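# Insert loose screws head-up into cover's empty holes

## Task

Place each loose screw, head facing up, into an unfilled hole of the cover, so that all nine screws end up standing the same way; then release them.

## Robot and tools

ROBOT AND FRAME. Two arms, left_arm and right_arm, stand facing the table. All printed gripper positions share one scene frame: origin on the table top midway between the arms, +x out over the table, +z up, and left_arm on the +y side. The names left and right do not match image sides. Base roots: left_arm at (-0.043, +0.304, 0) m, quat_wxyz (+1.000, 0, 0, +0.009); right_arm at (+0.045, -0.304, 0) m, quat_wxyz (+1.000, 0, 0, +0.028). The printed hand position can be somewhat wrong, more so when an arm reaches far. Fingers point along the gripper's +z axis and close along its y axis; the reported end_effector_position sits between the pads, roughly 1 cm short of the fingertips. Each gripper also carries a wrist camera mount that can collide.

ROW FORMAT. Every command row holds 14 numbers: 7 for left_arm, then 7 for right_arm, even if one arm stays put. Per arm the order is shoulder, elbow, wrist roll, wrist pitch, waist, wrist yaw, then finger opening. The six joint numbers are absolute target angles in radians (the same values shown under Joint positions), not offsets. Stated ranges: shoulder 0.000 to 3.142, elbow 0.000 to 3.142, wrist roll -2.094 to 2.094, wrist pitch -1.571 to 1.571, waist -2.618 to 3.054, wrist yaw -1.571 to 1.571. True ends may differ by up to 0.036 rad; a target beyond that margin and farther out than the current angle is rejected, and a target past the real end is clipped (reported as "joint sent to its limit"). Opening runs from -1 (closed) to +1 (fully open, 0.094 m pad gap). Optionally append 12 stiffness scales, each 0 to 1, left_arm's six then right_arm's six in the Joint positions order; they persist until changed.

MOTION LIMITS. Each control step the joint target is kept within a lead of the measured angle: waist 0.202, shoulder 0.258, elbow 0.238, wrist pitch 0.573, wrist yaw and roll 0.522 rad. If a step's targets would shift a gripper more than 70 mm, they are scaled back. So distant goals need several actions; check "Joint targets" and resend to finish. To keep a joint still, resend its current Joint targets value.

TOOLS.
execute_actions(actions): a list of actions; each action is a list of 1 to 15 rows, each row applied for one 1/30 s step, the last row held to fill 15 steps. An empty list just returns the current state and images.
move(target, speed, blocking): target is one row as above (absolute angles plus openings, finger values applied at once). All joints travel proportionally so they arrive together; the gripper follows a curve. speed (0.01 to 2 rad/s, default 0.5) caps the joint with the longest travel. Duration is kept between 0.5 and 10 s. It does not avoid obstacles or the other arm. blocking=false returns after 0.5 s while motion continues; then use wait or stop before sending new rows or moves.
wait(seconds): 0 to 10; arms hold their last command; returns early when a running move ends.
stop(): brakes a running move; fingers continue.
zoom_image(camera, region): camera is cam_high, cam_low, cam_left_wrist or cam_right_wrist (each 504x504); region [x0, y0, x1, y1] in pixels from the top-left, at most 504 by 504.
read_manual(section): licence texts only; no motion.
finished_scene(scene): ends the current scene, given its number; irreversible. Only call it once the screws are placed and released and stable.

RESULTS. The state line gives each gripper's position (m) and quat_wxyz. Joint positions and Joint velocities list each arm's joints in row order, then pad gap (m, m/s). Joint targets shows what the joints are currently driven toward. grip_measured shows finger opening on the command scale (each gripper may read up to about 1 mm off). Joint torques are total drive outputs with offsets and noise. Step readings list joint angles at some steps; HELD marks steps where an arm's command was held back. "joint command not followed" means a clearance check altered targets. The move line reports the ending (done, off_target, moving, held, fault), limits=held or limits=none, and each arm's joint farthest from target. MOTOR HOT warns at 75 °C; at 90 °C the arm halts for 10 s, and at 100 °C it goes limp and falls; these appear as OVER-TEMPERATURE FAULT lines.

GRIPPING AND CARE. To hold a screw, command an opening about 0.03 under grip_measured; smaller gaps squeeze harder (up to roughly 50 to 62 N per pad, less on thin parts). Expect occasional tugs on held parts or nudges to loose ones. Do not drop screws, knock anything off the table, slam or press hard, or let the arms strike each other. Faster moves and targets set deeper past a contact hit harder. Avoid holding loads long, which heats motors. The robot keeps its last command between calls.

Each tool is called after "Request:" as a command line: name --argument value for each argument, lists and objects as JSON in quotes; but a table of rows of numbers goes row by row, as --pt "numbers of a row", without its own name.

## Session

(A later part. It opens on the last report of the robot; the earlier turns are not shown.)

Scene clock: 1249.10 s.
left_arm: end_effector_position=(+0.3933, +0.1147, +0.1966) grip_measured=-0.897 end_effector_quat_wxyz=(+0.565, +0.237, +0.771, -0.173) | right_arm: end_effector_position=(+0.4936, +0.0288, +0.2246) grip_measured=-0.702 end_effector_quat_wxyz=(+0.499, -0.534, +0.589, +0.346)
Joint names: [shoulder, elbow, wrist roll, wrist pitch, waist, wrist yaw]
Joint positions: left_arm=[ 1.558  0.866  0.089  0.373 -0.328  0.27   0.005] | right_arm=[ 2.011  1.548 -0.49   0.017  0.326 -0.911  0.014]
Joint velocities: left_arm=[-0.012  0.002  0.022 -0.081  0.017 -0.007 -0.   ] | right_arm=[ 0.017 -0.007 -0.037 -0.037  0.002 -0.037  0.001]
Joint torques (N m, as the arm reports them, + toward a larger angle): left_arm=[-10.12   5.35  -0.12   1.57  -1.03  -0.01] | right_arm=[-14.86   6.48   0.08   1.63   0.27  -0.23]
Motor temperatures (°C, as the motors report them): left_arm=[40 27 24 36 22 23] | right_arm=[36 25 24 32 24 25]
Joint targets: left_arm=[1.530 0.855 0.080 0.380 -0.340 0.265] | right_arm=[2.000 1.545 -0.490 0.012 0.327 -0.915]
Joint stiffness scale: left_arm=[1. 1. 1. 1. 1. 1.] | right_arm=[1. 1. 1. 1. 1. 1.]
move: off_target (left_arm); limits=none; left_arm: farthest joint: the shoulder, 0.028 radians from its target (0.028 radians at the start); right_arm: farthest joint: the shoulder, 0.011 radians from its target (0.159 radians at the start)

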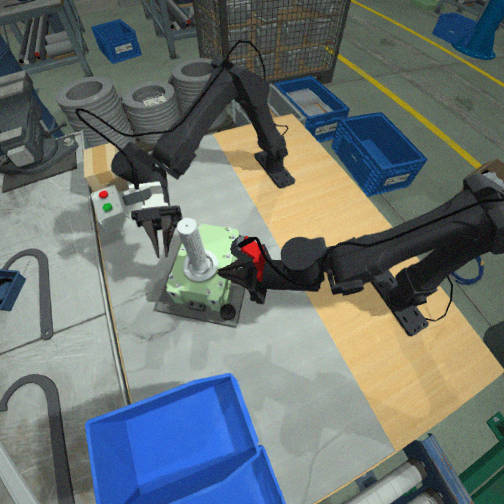

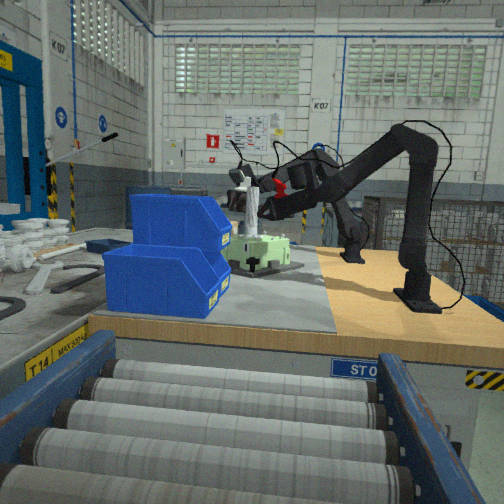

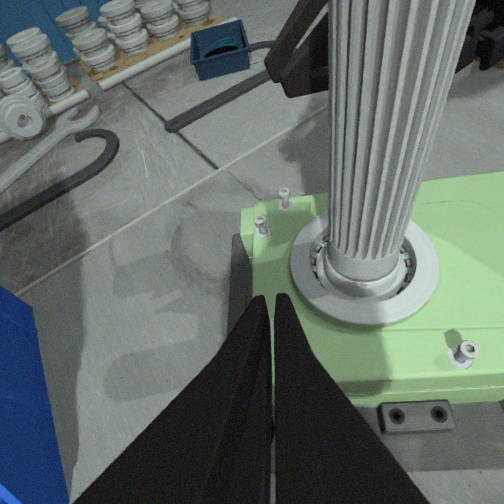

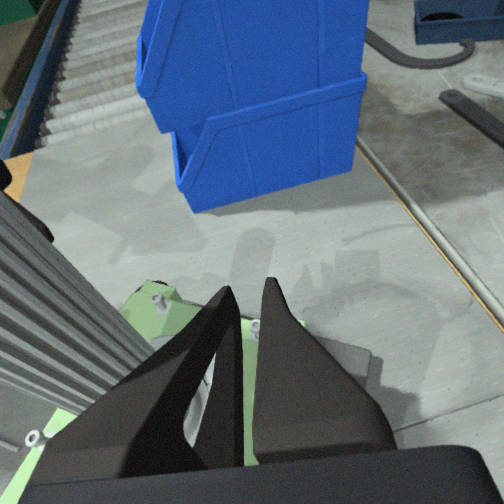

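Request:
move --target '[1.0,0.6,0.0,0.2,-0.2,0.0,-0.9,1.9,1.545,-0.49,0.0,0.25,0.0,-0.5]' --speed 0.6

Request:
move --target '[0.6,0.6,0.0,0.0,0.6,0.0,-0.9,1.5,1.2,-1.39,-1.2,0.33,0.35,-0.5]' --speed 0.6

Request:
move --target '[0.6,0.6,0.0,0.0,0.6,0.0,-0.9,1.6,1.35,-1.39,-1.3,1.198,0.35,-0.5]' --speed 0.6

Request:
move --target '[0.6,0.6,0.0,0.0,0.6,0.0,-0.9,2.355,2.112,-1.39,-1.385,1.198,0.35,-0.5]' --speed 0.4

Scene clock: 1272.53 s.
left_arm: end_effector_position=(+0.3248, +0.2309, +0.2517) grip_measured=-0.897 end_effector_quat_wxyz=(+0.630, +0.081, +0.770, -0.061) | right_arm: end_effector_position=(+0.6087, -0.1203, +0.2494) grip_measured=-0.501 end_effector_quat_wxyz=(+0.571, -0.322, +0.754, -0.048)
Joint names: [shoulder, elbow, wrist roll, wrist pitch, waist, wrist yaw]
Joint positions: left_arm=[ 1.025  0.612  0.009  0.214 -0.212  0.007  0.005] | right_arm=[ 1.916  1.548 -0.49   0.017  0.256 -0.007  0.023]
Joint velocities: left_arm=[-0.007  0.007  0.037 -0.022 -0.007  0.007  0.   ] | right_arm=[-0.002 -0.012 -0.051 -0.095 -0.007 -0.051 -0.   ]
Joint torques (N m, as the arm reports them, + toward a larger angle): left_arm=[-5.15  5.68 -0.12  1.4   1.01 -0.06] | right_arm=[-14.95   6.76   0.01   1.8   -0.39   0.08]
Motor temperatures (°C, as the motors report them): left_arm=[40 27 24 36 22 23] | right_arm=[37 25 24 32 24 25]
Joint targets: left_arm=[1.000 0.600 -0.000 0.200 -0.200 0.000] | right_arm=[1.900 1.545 -0.490 0.000 0.250 0.000]
Joint stiffness scale: left_arm=[1. 1. 1. 1. 1. 1.] | right_arm=[1. 1. 1. 1. 1. 1.]
move: off_target (left_arm); limits=none; left_arm: farthest joint: the shoulder, 0.025 radians from its target (0.558 radians at the start); right_arm: farthest joint: the wrist pitch, 0.017 radians from its target (0.017 radians at the start)

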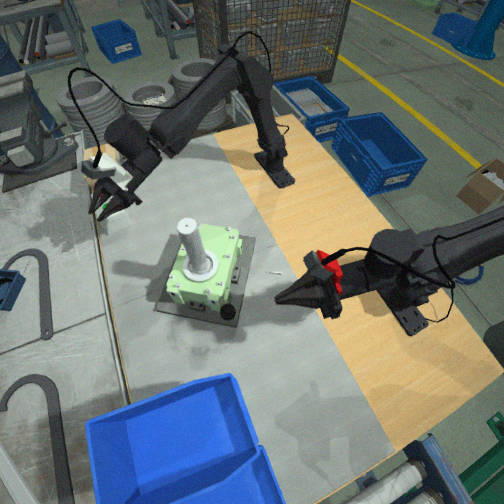

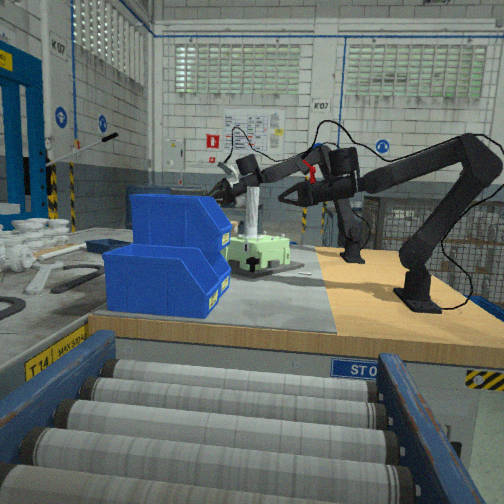

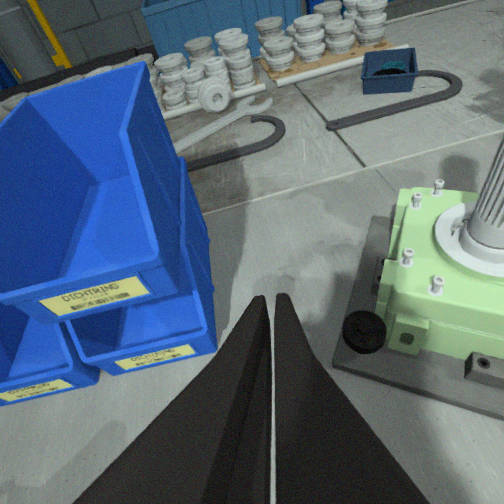

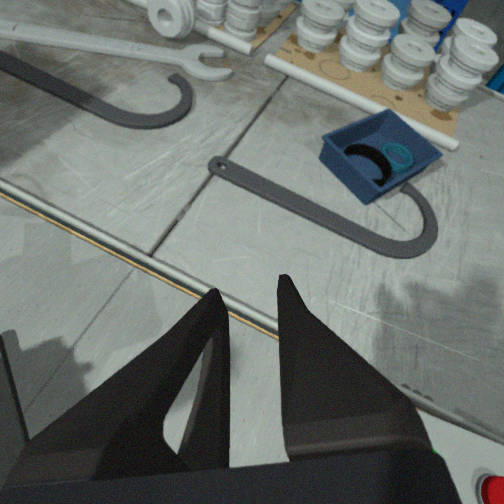

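Scene clock: 1275.33 s.
left_arm: end_effector_position=(+0.2033, +0.4747, +0.3303) grip_measured=-0.897 end_effector_quat_wxyz=(+0.675, -0.206, +0.676, +0.213) | right_arm: end_effector_position=(+0.3267, -0.2561, +0.1314) grip_measured=-0.501 end_effector_quat_wxyz=(+0.041, +0.753, -0.634, +0.172)
Joint names: [shoulder, elbow, wrist roll, wrist pitch, waist, wrist yaw]
Joint positions: left_arm=[0.624 0.612 0.009 0.014 0.588 0.003 0.005] | right_arm=[ 1.516  1.221 -1.382 -1.181  0.321  0.344  0.023]
Joint velocities: left_arm=[ 0.002 -0.017  0.051  0.051 -0.022 -0.022 -0.001] | right_arm=[-0.002  0.002 -0.022 -0.051  0.002 -0.007 -0.   ]
Joint torques (N m, as the arm reports them, + toward a larger angle): left_arm=[-1.88  5.56 -0.12  1.4   1.03 -0.03] | right_arm=[-8.76  4.27  0.    0.24  0.86  0.27]
Motor temperatures (°C, as the motors report them): left_arm=[39 28 24 36 22 23] | right_arm=[36 25 24 32 24 25]
Joint targets: left_arm=[0.600 0.600 0.000 -0.000 0.600 0.000] | right_arm=[1.500 1.200 -1.390 -1.200 0.330 0.350]
Joint stiffness scale: left_arm=[1. 1. 1. 1. 1. 1.] | right_arm=[1. 1. 1. 1. 1. 1.]
move: off_target (left_arm, right_arm); limits=none; left_arm: farthest joint: the shoulder, 0.024 radians from its target (0.425 radians at the start); right_arm: farthest joint: the elbow, 0.021 radians from its target (0.348 radians at the start)

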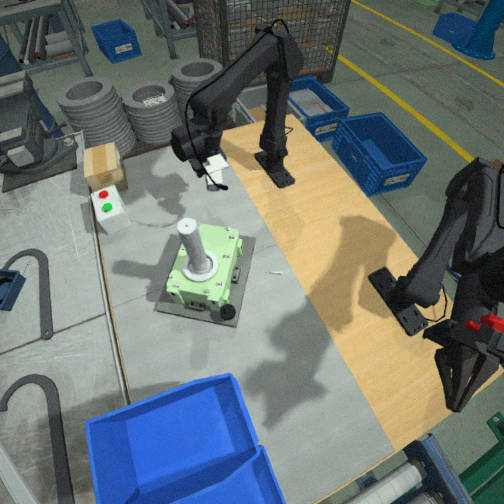

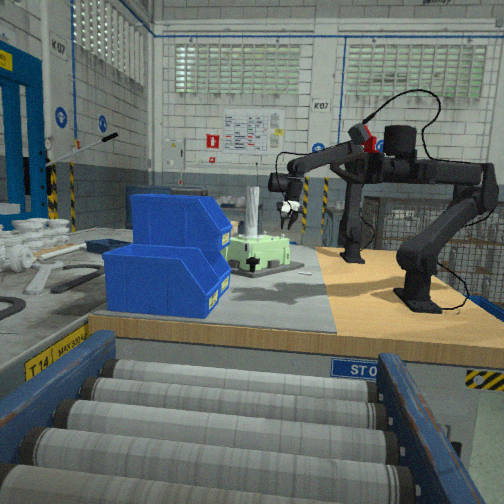

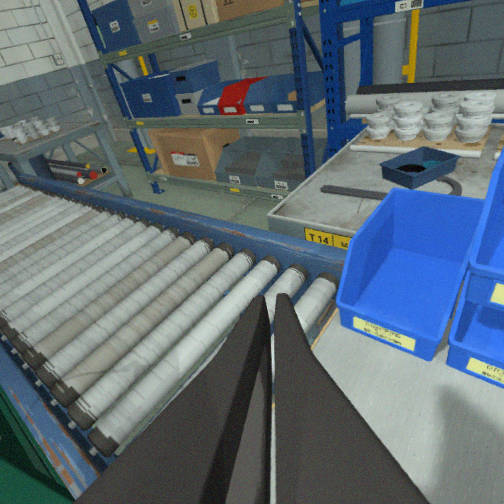

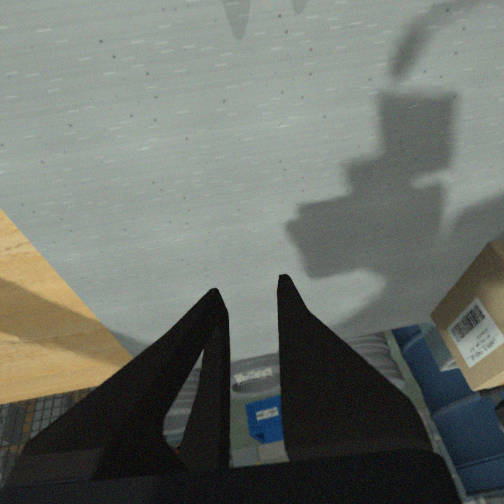

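Scene clock: 1277.40 s.
left_arm: end_effector_position=(+0.2033, +0.4747, +0.3303) grip_measured=-0.897 end_effector_quat_wxyz=(+0.675, -0.206, +0.676, +0.213) | right_arm: end_effector_position=(+0.1900, -0.0554, +0.1370) grip_measured=-0.501 end_effector_quat_wxyz=(+0.002, +0.953, -0.248, +0.173)
Joint names: [shoulder, elbow, wrist roll, wrist pitch, waist, wrist yaw]
Joint positions: left_arm=[0.624 0.612 0.009 0.014 0.588 0.003 0.005] | right_arm=[ 1.591  1.32  -1.383 -1.281  1.197  0.348  0.023]
Joint velocities: left_arm=[-0.012  0.002  0.081  0.007 -0.012  0.007  0.   ] | right_arm=[ 0.002 -0.017  0.022 -0.081 -0.002  0.037 -0.   ]
Joint torques (N m, as the arm reports them, + toward a larger angle): left_arm=[-1.91  5.53 -0.12  1.39  0.99 -0.03] | right_arm=[-6.87  7.86 -0.03  0.02  0.16  0.26]
Motor temperatures (°C, as the motors report them): left_arm=[39 28 24 36 22 23] | right_arm=[36 25 24 31 24 25]
Joint targets: left_arm=[0.600 0.600 0.000 0.000 0.600 0.000] | right_arm=[1.600 1.350 -1.390 -1.300 1.198 0.350]
Joint stiffness scale: left_arm=[1. 1. 1. 1. 1. 1.] | right_arm=[1. 1. 1. 1. 1. 1.]
move: off_target (left_arm, right_arm); limits=none; left_arm: farthest joint: the shoulder, 0.024 radians from its target (0.024 radians at the start); right_arm: farthest joint: the elbow, 0.030 radians from its target (0.129 radians at the start)

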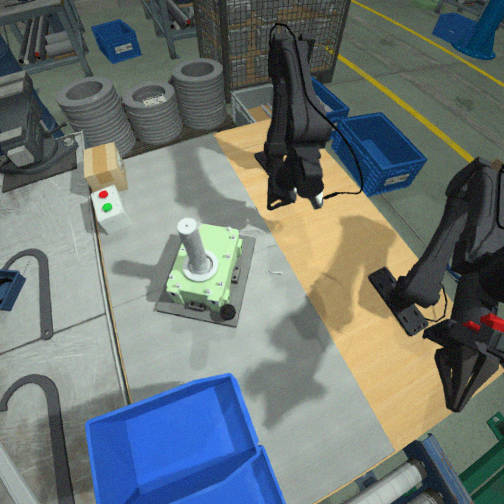

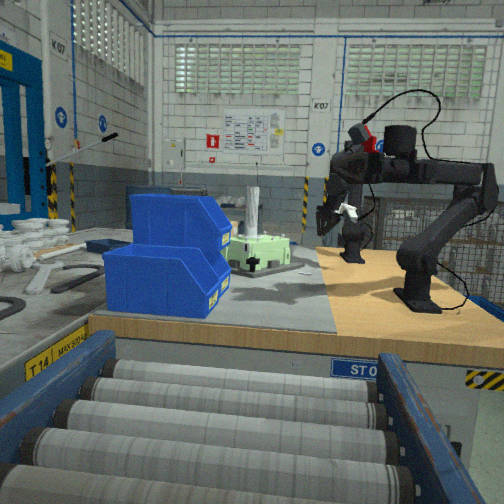

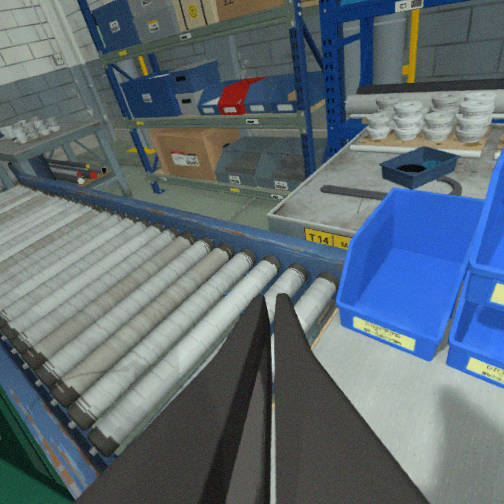

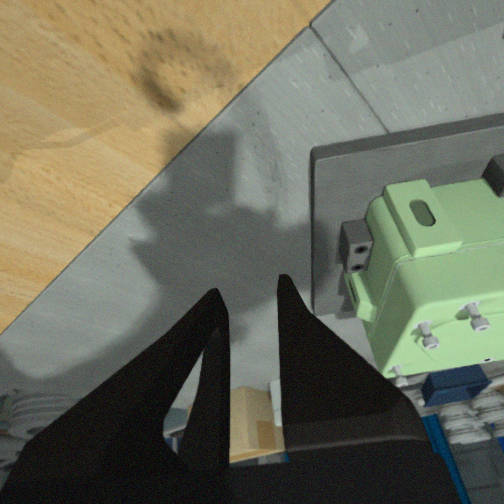

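Scene clock: 1279.97 s.
left_arm: end_effector_position=(+0.2033, +0.4747, +0.3303) grip_measured=-0.897 end_effector_quat_wxyz=(+0.675, -0.206, +0.676, +0.213) | right_arm: end_effector_position=(+0.2399, +0.0959, +0.0602) grip_measured=-0.501 end_effector_quat_wxyz=(+0.046, +0.954, -0.241, +0.171)
Joint names: [shoulder, elbow, wrist roll, wrist pitch, waist, wrist yaw]
Joint positions: left_arm=[0.624 0.612 0.009 0.014 0.588 0.003 0.005] | right_arm=[ 2.353  2.078 -1.383 -1.367  1.197  0.348  0.023]
Joint velocities: left_arm=[ 0.007  0.007 -0.022 -0.007 -0.002 -0.037 -0.001] | right_arm=[-0.012  0.002 -0.007  0.051 -0.017 -0.022  0.001]
Joint torques (N m, as the arm reports them, + toward a larger angle): left_arm=[-1.85  5.52 -0.13  1.39  1.   -0.03] | right_arm=[-15.41   8.22   0.    -0.09   0.11   0.27]
Motor temperatures (°C, as the motors report them): left_arm=[38 28 24 36 22 23] | right_arm=[35 25 24 31 24 25]
Joint targets: left_arm=[0.600 0.600 -0.000 0.000 0.600 -0.000] | right_arm=[2.355 2.112 -1.390 -1.385 1.198 0.350]
Joint stiffness scale: left_arm=[1. 1. 1. 1. 1. 1.] | right_arm=[1. 1. 1. 1. 1. 1.]
move: off_target (left_arm, right_arm); limits=none; left_arm: farthest joint: the shoulder, 0.024 radians from its target (0.024 radians at the start); right_arm: farthest joint: the elbow, 0.034 radians from its target (0.792 radians at the start)

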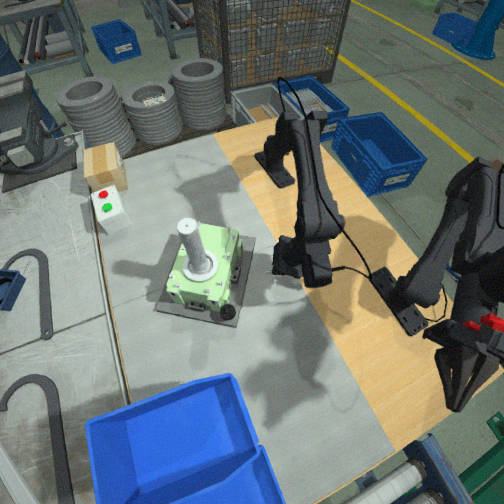

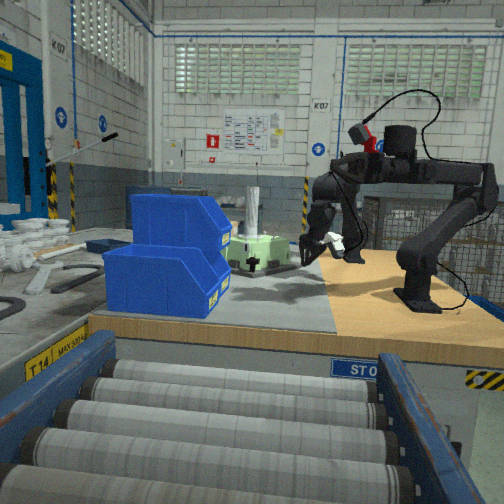

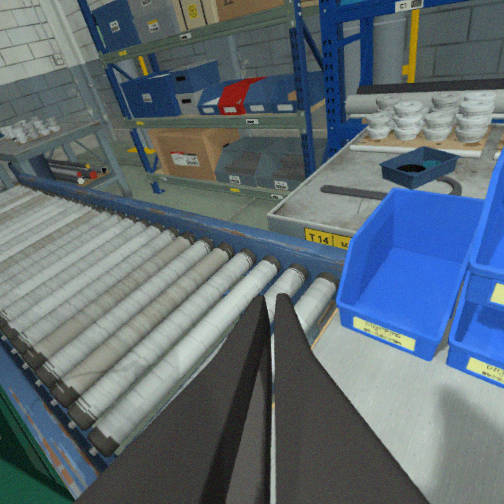

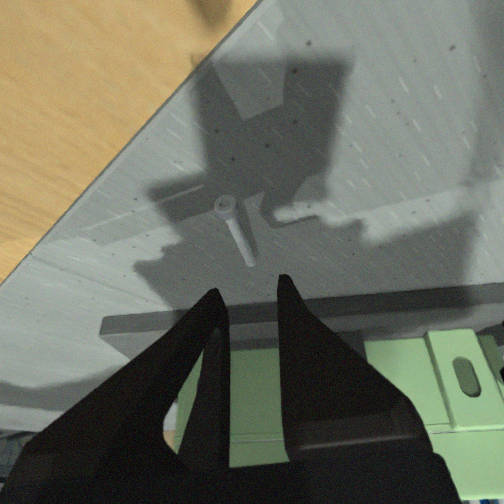

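Request:
move --target '[0.6,0.6,0.0,0.0,0.6,0.0,-0.9,2.32,1.944,-1.47,-1.265,1.198,0.35,-0.5]' --speed 0.12

Scene clock: 1297.53 s.
left_arm: end_effector_position=(+0.2033, +0.4747, +0.3303) grip_measured=-0.897 end_effector_quat_wxyz=(+0.675, -0.206, +0.676, +0.213) | right_arm: end_effector_position=(+0.2377, +0.0896, +0.0386) grip_measured=-0.501 end_effector_quat_wxyz=(+0.056, +0.963, -0.202, +0.168)
Joint names: [shoulder, elbow, wrist roll, wrist pitch, waist, wrist yaw]
Joint positions: left_arm=[0.624 0.612 0.009 0.014 0.588 0.003 0.005] | right_arm=[ 2.337  1.965 -1.461 -1.277  1.197  0.348  0.023]
Joint velocities: left_arm=[-0.002 -0.007 -0.066  0.007 -0.017 -0.022 -0.   ] | right_arm=[-0.007 -0.002 -0.022 -0.007  0.022 -0.051  0.   ]
Joint torques (N m, as the arm reports them, + toward a larger angle): left_arm=[-1.89  5.53 -0.12  1.4   1.   -0.03] | right_arm=[-17.15   3.99  -0.01   0.17   0.22   0.25]
Motor temperatures (°C, as the motors report them): left_arm=[36 28 24 36 22 23] | right_arm=[37 26 24 30 24 25]
Joint targets: left_arm=[0.600 0.600 0.000 0.000 0.600 0.000] | right_arm=[2.320 1.944 -1.470 -1.265 1.198 0.350]
Joint stiffness scale: left_arm=[1. 1. 1. 1. 1. 1.] | right_arm=[1. 1. 1. 1. 1. 1.]
move: off_target (left_arm, right_arm); limits=none; left_arm: farthest joint: the shoulder, 0.024 radians from its target (0.024 radians at the start); right_arm: farthest joint: the elbow, 0.021 radians from its target (0.134 radians at the start)

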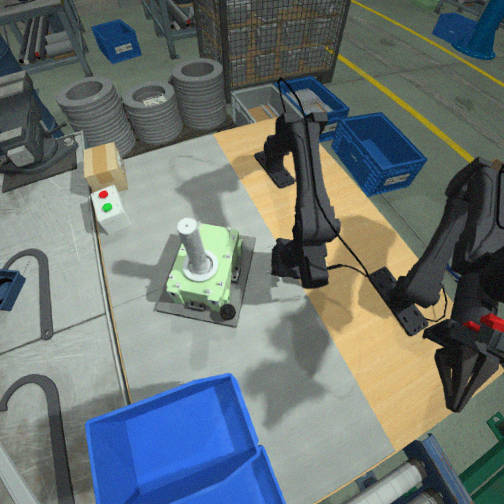

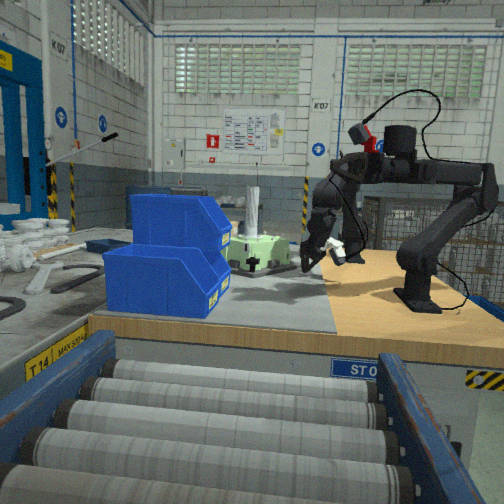

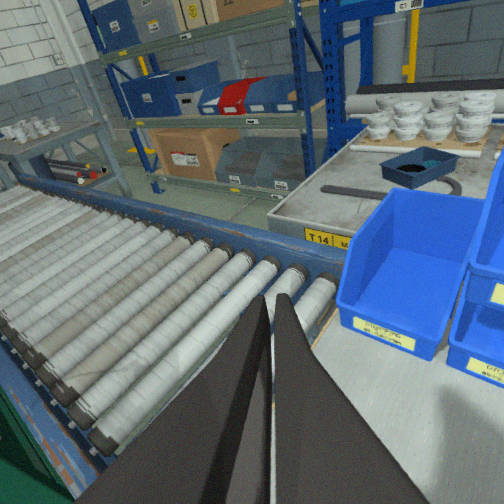

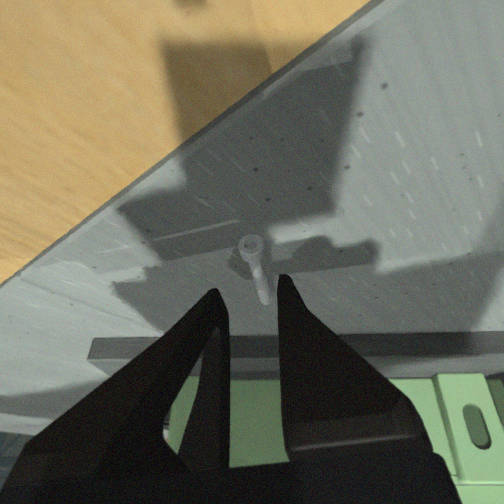

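Request:
move --target '[0.6,0.6,0.0,0.0,0.6,0.0,-0.9,2.33,1.924,-1.47,-1.22,1.215,0.35,-0.5]' --speed 0.07

Scene clock: 1307.70 s.
left_arm: end_effector_position=(+0.2033, +0.4747, +0.3303) grip_measured=-0.897 end_effector_quat_wxyz=(+0.675, -0.206, +0.676, +0.213) | right_arm: end_effector_position=(+0.2349, +0.0965, +0.0331) grip_measured=-0.501 end_effector_quat_wxyz=(+0.043, +0.964, -0.199, +0.170)
Joint names: [shoulder, elbow, wrist roll, wrist pitch, waist, wrist yaw]
Joint positions: left_arm=[0.624 0.612 0.009 0.014 0.588 0.003 0.005] | right_arm=[ 2.337  1.944 -1.462 -1.232  1.208  0.348  0.023]
Joint velocities: left_arm=[ 0.007 -0.002  0.007  0.022 -0.002  0.051 -0.   ] | right_arm=[-0.002  0.017  0.007 -0.066  0.012 -0.051  0.001]
Joint torques (N m, as the arm reports them, + toward a larger angle): left_arm=[-1.89  5.56 -0.13  1.4   1.   -0.03] | right_arm=[-16.12   4.08  -0.02   0.19   0.77   0.2 ]
Motor temperatures (°C, as the motors report them): left_arm=[35 28 24 36 22 23] | right_arm=[38 25 24 29 24 25]
Joint targets: left_arm=[0.600 0.600 -0.000 0.000 0.600 0.000] | right_arm=[2.330 1.924 -1.470 -1.220 1.215 0.350]
Joint stiffness scale: left_arm=[1. 1. 1. 1. 1. 1.] | right_arm=[1. 1. 1. 1. 1. 1.]
move: off_target (left_arm); limits=none; left_arm: farthest joint: the shoulder, 0.024 radians from its target (0.024 radians at the start); right_arm: farthest joint: the elbow, 0.020 radians from its target (0.041 radians at the start)

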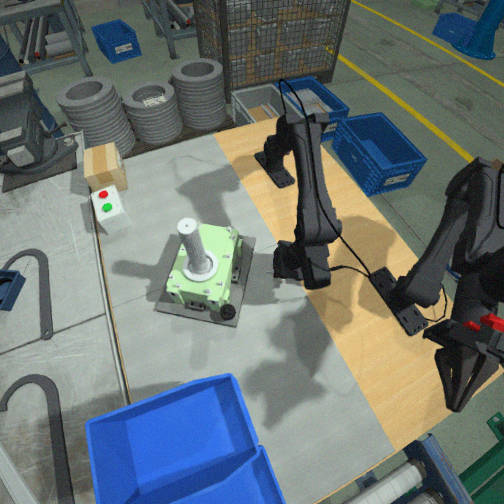

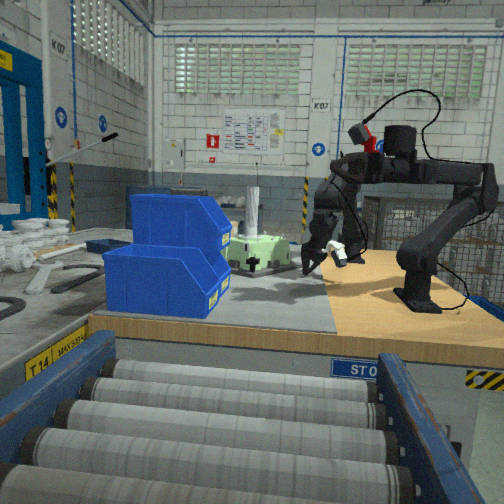

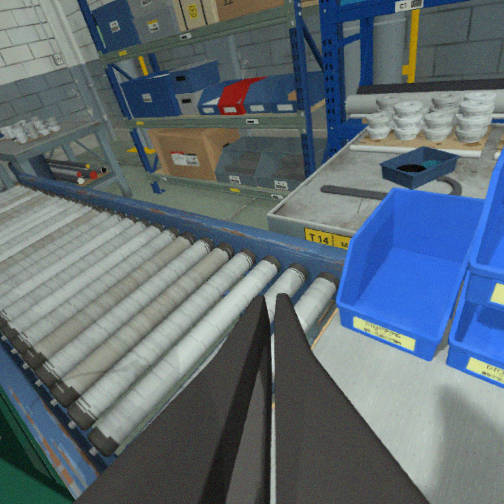

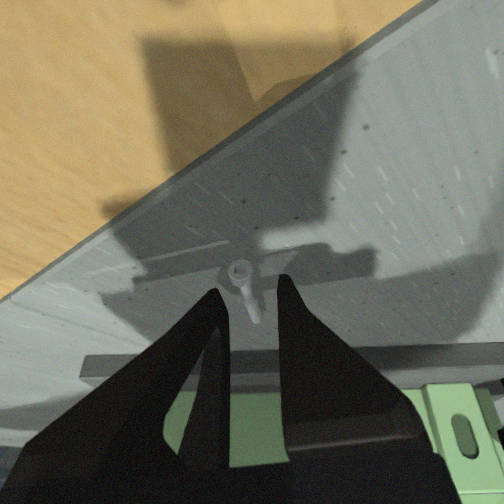

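Descend to contact with shoulder.

Request:
execute_actions --actions '[[[0.6,0.6,0.0,0.0,0.6,0.0,-0.9,2.358,1.935,-1.47,-1.228,1.212,0.35,-0.6],[0.6,0.6,0.0,0.0,0.6,0.0,-0.9,2.358,1.935,-1.47,-1.228,1.212,0.35,-0.6],[0.6,0.6,0.0,0.0,0.6,0.0,-0.9,2.348,1.935,-1.47,-1.228,1.212,0.35,-0.6]]]'

Scene clock: 1313.30 s.
left_arm: end_effector_position=(+0.2033, +0.4747, +0.3303) grip_measured=-0.897 end_effector_quat_wxyz=(+0.675, -0.206, +0.676, +0.213) | right_arm: end_effector_position=(+0.2349, +0.0965, +0.0320) grip_measured=-0.598 end_effector_quat_wxyz=(+0.044, +0.964, -0.198, +0.170)
Joint names: [shoulder, elbow, wrist roll, wrist pitch, waist, wrist yaw]
Joint positions: left_arm=[0.624 0.612 0.009 0.014 0.588 0.003 0.005] | right_arm=[ 2.34   1.944 -1.462 -1.231  1.208  0.349  0.019]
Joint velocities: left_arm=[-0.002 -0.012  0.007 -0.022 -0.017 -0.11  -0.   ] | right_arm=[-0.007 -0.002 -0.022 -0.007 -0.002  0.022  0.001]
Joint torques (N m, as the arm reports them, + toward a larger angle): left_arm=[-1.83  5.54 -0.11  1.4   0.99 -0.02] | right_arm=[-14.61   4.85  -0.02   0.1    0.35   0.25]
Motor temperatures (°C, as the motors report them): left_arm=[35 28 24 36 22 23] | right_arm=[38 25 24 29 24 25]
Joint targets: left_arm=[0.600 0.600 -0.000 0.000 0.600 -0.000] | right_arm=[2.348 1.935 -1.470 -1.228 1.212 0.350]
Joint stiffness scale: left_arm=[1. 1. 1. 1. 1. 1.] | right_arm=[1. 1. 1. 1. 1. 1.]
Step readings (joint positions):
0: left_arm=[0.624 0.612 0.009 0.014 0.588 0.003] | right_arm=[2.337 1.944 -1.462 -1.231 1.208 0.348]
1: left_arm=[0.624 0.612 0.009 0.014 0.588 0.003] | right_arm=[2.338 1.944 -1.462 -1.231 1.208 0.348]
2: left_arm=[0.624 0.612 0.009 0.014 0.588 0.003] | right_arm=[2.339 1.944 -1.462 -1.231 1.208 0.348]
4: left_arm=[0.624 0.612 0.009 0.014 0.588 0.003] | right_arm=[2.340 1.944 -1.462 -1.231 1.208 0.349]
8: left_arm=[0.624 0.612 0.009 0.014 0.588 0.003] | right_arm=[2.340 1.944 -1.462 -1.231 1.208 0.349]
15: Joint positions above

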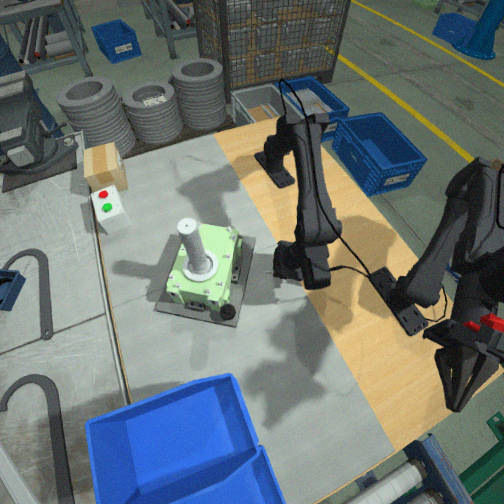

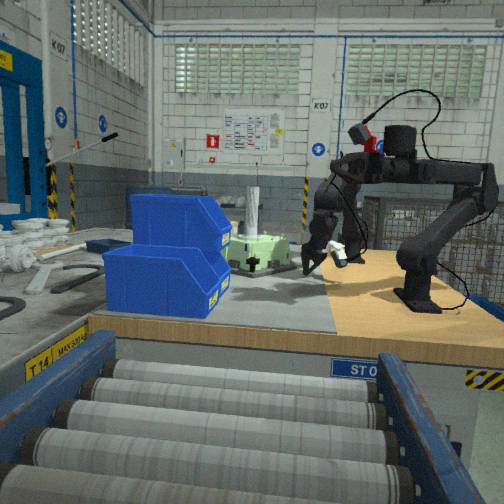

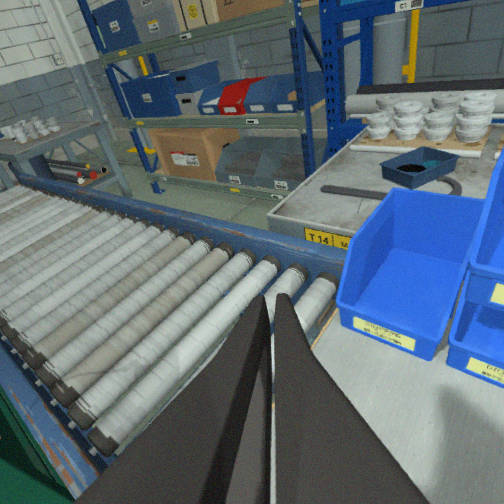

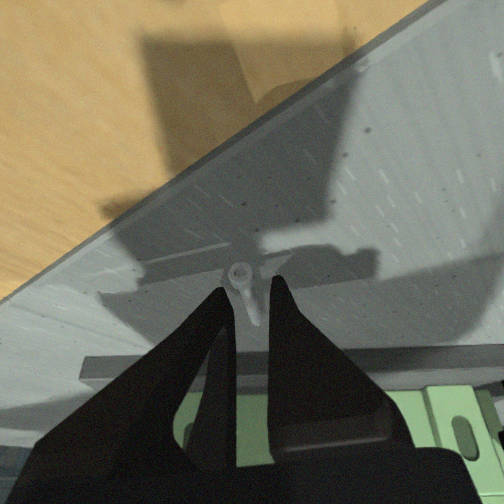

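Request:
execute_actions --actions '[[[0.6,0.6,0.0,0.0,0.6,0.0,-0.9,2.343,1.935,-1.47,-1.228,1.212,0.35,-0.65],[0.6,0.6,0.0,0.0,0.6,0.0,-0.9,2.343,1.935,-1.47,-1.228,1.212,0.35,-0.69],[0.6,0.6,0.0,0.0,0.6,0.0,-0.9,2.343,1.935,-1.47,-1.228,1.212,0.35,-0.73],[0.6,0.6,0.0,0.0,0.6,0.0,-0.9,2.343,1.935,-1.47,-1.228,1.212,0.35,-0.77],[0.6,0.6,0.0,0.0,0.6,0.0,-0.9,2.343,1.935,-1.47,-1.228,1.212,0.35,-0.80],[0.6,0.6,0.0,0.0,0.6,0.0,-0.9,2.343,1.935,-1.47,-1.228,1.212,0.35,-0.83],[0.6,0.6,0.0,0.0,0.6,0.0,-0.9,2.343,1.935,-1.47,-1.228,1.212,0.35,-0.86],[0.6,0.6,0.0,0.0,0.6,0.0,-0.9,2.343,1.935,-1.47,-1.228,1.212,0.35,-0.88],[0.6,0.6,0.0,0.0,0.6,0.0,-0.9,2.343,1.935,-1.47,-1.228,1.212,0.35,-0.90],[0.6,0.6,0.0,0.0,0.6,0.0,-0.9,2.343,1.935,-1.47,-1.228,1.212,0.35,-0.92],[0.6,0.6,0.0,0.0,0.6,0.0,-0.9,2.343,1.935,-1.47,-1.228,1.212,0.35,-0.94],[0.6,0.6,0.0,0.0,0.6,0.0,-0.9,2.343,1.935,-1.47,-1.228,1.212,0.35,-0.965]]]'

Request:
move --target '[0.6,0.6,0.0,0.0,0.6,0.0,-0.9,2.1,1.935,-1.47,-1.228,1.212,0.35,-0.965]' --speed 0.25

Scene clock: 1326.17 s.
left_arm: end_effector_position=(+0.2033, +0.4747, +0.3303) grip_measured=-0.897 end_effector_quat_wxyz=(+0.675, -0.206, +0.676, +0.213) | right_arm: end_effector_position=(+0.2349, +0.0965, +0.0320) grip_measured=-0.944 end_effector_quat_wxyz=(+0.044, +0.964, -0.198, +0.170)
Joint names: [shoulder, elbow, wrist roll, wrist pitch, waist, wrist yaw]
Joint positions: left_arm=[0.624 0.612 0.009 0.014 0.588 0.003 0.005] | right_arm=[ 2.34   1.944 -1.462 -1.231  1.208  0.349  0.003]
Joint velocities: left_arm=[-0.002 -0.002 -0.022 -0.037 -0.002 -0.007  0.001] | right_arm=[-0.037 -0.027 -0.007  0.037  0.017 -0.007 -0.001]
Joint torques (N m, as the arm reports them, + toward a larger angle): left_arm=[-1.87  5.52 -0.12  1.4   1.01 -0.03] | right_arm=[-15.14   4.89  -0.05   0.09   0.34   0.25]
Motor temperatures (°C, as the motors report them): left_arm=[35 28 24 36 22 23] | right_arm=[38 25 24 29 24 25]
Joint targets: left_arm=[0.600 0.600 0.000 0.000 0.600 0.000] | right_arm=[2.343 1.935 -1.470 -1.228 1.212 0.350]
Joint stiffness scale: left_arm=[1. 1. 1. 1. 1. 1.] | right_arm=[1. 1. 1. 1. 1. 1.]
Step readings (joint positions):
0: left_arm=[0.624 0.612 0.009 0.014 0.588 0.003] | right_arm=[2.340 1.944 -1.462 -1.231 1.208 0.349]
1: left_arm=[0.624 0.612 0.009 0.014 0.588 0.003] | right_arm=[2.340 1.944 -1.462 -1.231 1.208 0.349]
2: left_arm=[0.624 0.612 0.009 0.014 0.588 0.003] | right_arm=[2.340 1.944 -1.462 -1.231 1.208 0.349]
4: left_arm=[0.624 0.612 0.009 0.014 0.588 0.003] | right_arm=[2.340 1.944 -1.462 -1.231 1.208 0.349]
8: left_arm=[0.624 0.612 0.009 0.014 0.588 0.003] | right_arm=[2.340 1.944 -1.462 -1.231 1.208 0.349]
15: Joint positions above

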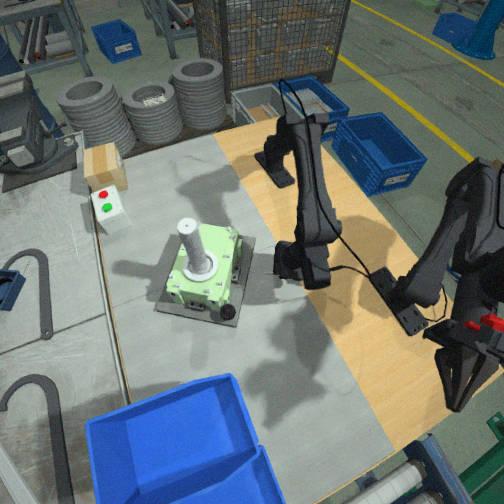

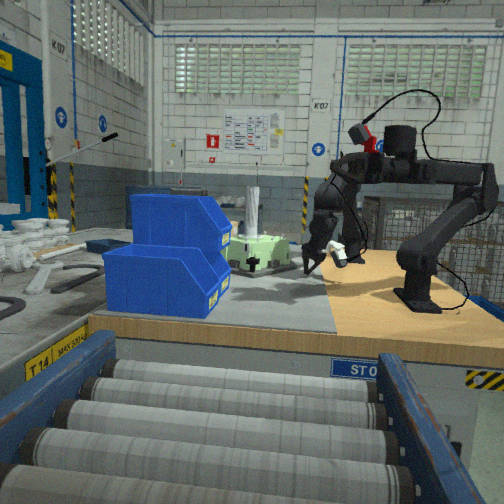

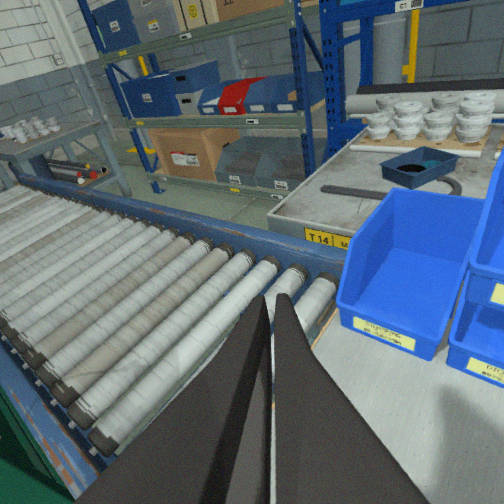

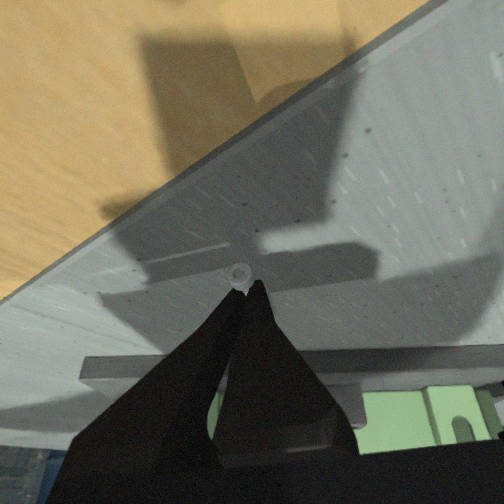

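Scene clock: 1327.53 s.
left_arm: end_effector_position=(+0.2033, +0.4747, +0.3303) grip_measured=-0.897 end_effector_quat_wxyz=(+0.675, -0.206, +0.676, +0.213) | right_arm: end_effector_position=(+0.2376, +0.1048, +0.1306) grip_measured=-0.944 end_effector_quat_wxyz=(-0.069, +0.957, -0.217, +0.181)
Joint names: [shoulder, elbow, wrist roll, wrist pitch, waist, wrist yaw]
Joint positions: left_arm=[0.624 0.612 0.009 0.014 0.588 0.003 0.005] | right_arm=[ 2.108  1.944 -1.463 -1.231  1.208  0.349  0.003]
Joint velocities: left_arm=[-0.012 -0.012  0.022  0.007  0.022 -0.007  0.   ] | right_arm=[-0.012 -0.007 -0.007 -0.037 -0.007 -0.007  0.001]
Joint torques (N m, as the arm reports them, + toward a larger angle): left_arm=[-1.88  5.53 -0.12  1.39  1.01 -0.03] | right_arm=[-14.87   5.19  -0.02   0.61   0.33   0.26]
Motor temperatures (°C, as the motors report them): left_arm=[35 28 24 36 22 23] | right_arm=[38 25 24 29 24 25]
Joint targets: left_arm=[0.600 0.600 -0.000 0.000 0.600 -0.000] | right_arm=[2.100 1.935 -1.470 -1.228 1.212 0.350]
Joint stiffness scale: left_arm=[1. 1. 1. 1. 1. 1.] | right_arm=[1. 1. 1. 1. 1. 1.]
move: off_target (left_arm); limits=none; left_arm: farthest joint: the shoulder, 0.024 radians from its target (0.024 radians at the start); right_arm: farthest joint: the elbow, 0.009 radians from its target (0.009 radians at the start)

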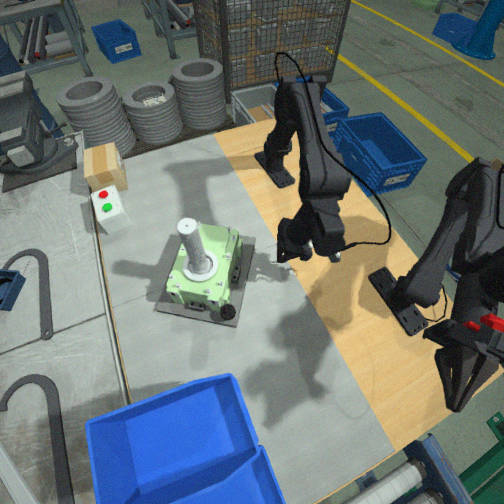

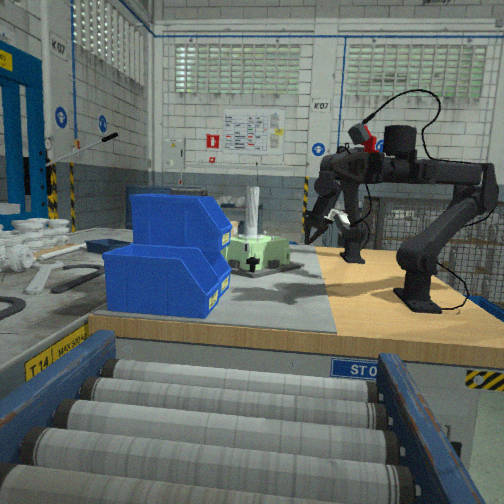

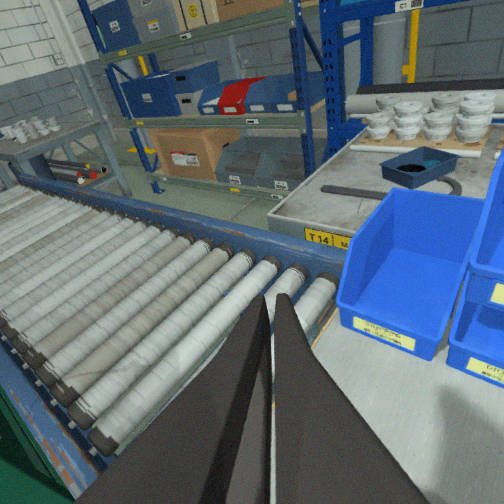

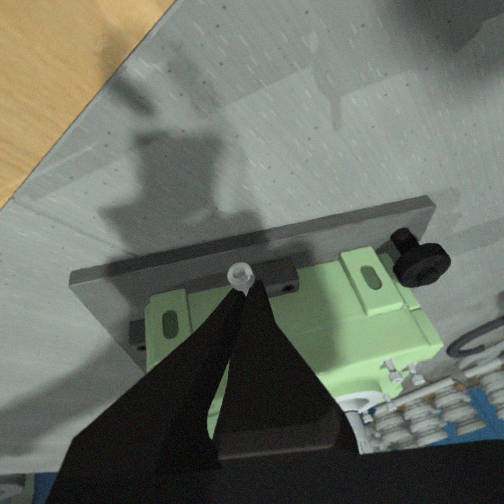

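Request:
execute_actions --actions '[]'

Scene clock: 1343.43 s.
left_arm: end_effector_position=(+0.2033, +0.4747, +0.3303) grip_measured=-0.897 end_effector_quat_wxyz=(+0.675, -0.206, +0.676, +0.213) | right_arm: end_effector_position=(+0.2376, +0.1048, +0.1306) grip_measured=-0.944 end_effector_quat_wxyz=(-0.069, +0.957, -0.217, +0.181)
Joint names: [shoulder, elbow, wrist roll, wrist pitch, waist, wrist yaw]
Joint positions: left_arm=[0.624 0.612 0.009 0.014 0.588 0.003 0.005] | right_arm=[ 2.108  1.944 -1.463 -1.231  1.208  0.349  0.003]
Joint velocities: left_arm=[-0.002 -0.012  0.007 -0.022 -0.027  0.022 -0.   ] | right_arm=[-0.002 -0.007 -0.022 -0.037  0.012  0.037 -0.001]
Joint torques (N m, as the arm reports them, + toward a larger angle): left_arm=[-1.87  5.52 -0.13  1.4   1.   -0.03] | right_arm=[-14.57   5.32   0.     0.59   0.42   0.24]
Motor temperatures (°C, as the motors report them): left_arm=[34 28 24 36 22 23] | right_arm=[38 25 24 29 24 25]
Joint targets: left_arm=[0.600 0.600 -0.000 0.000 0.600 0.000] | right_arm=[2.100 1.935 -1.470 -1.228 1.212 0.350]
Joint stiffness scale: left_arm=[1. 1. 1. 1. 1. 1.] | right_arm=[1. 1. 1. 1. 1. 1.]

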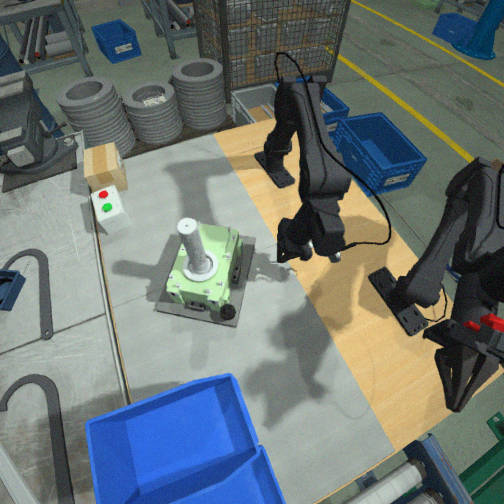

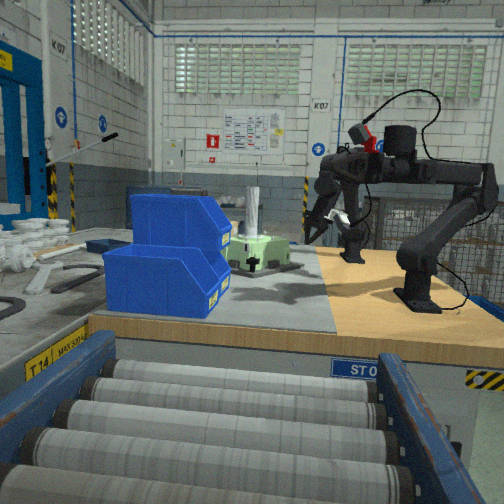

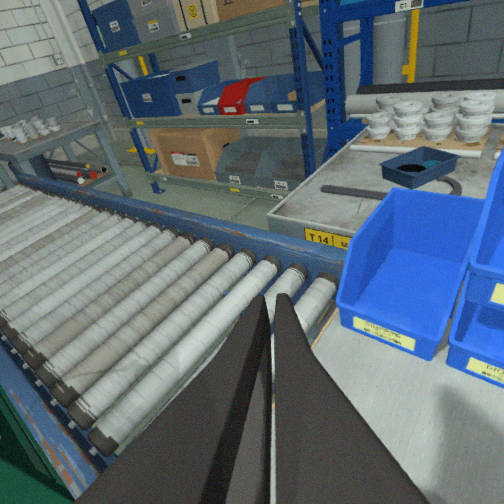

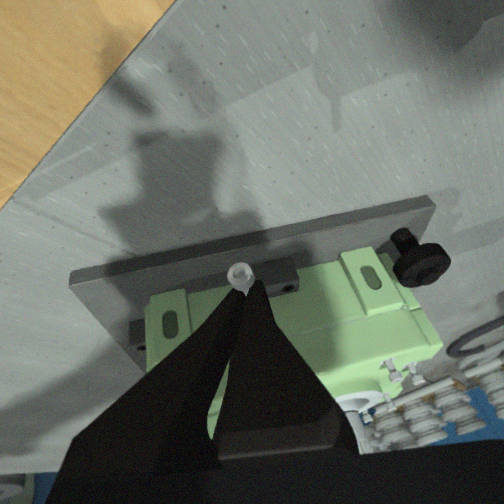

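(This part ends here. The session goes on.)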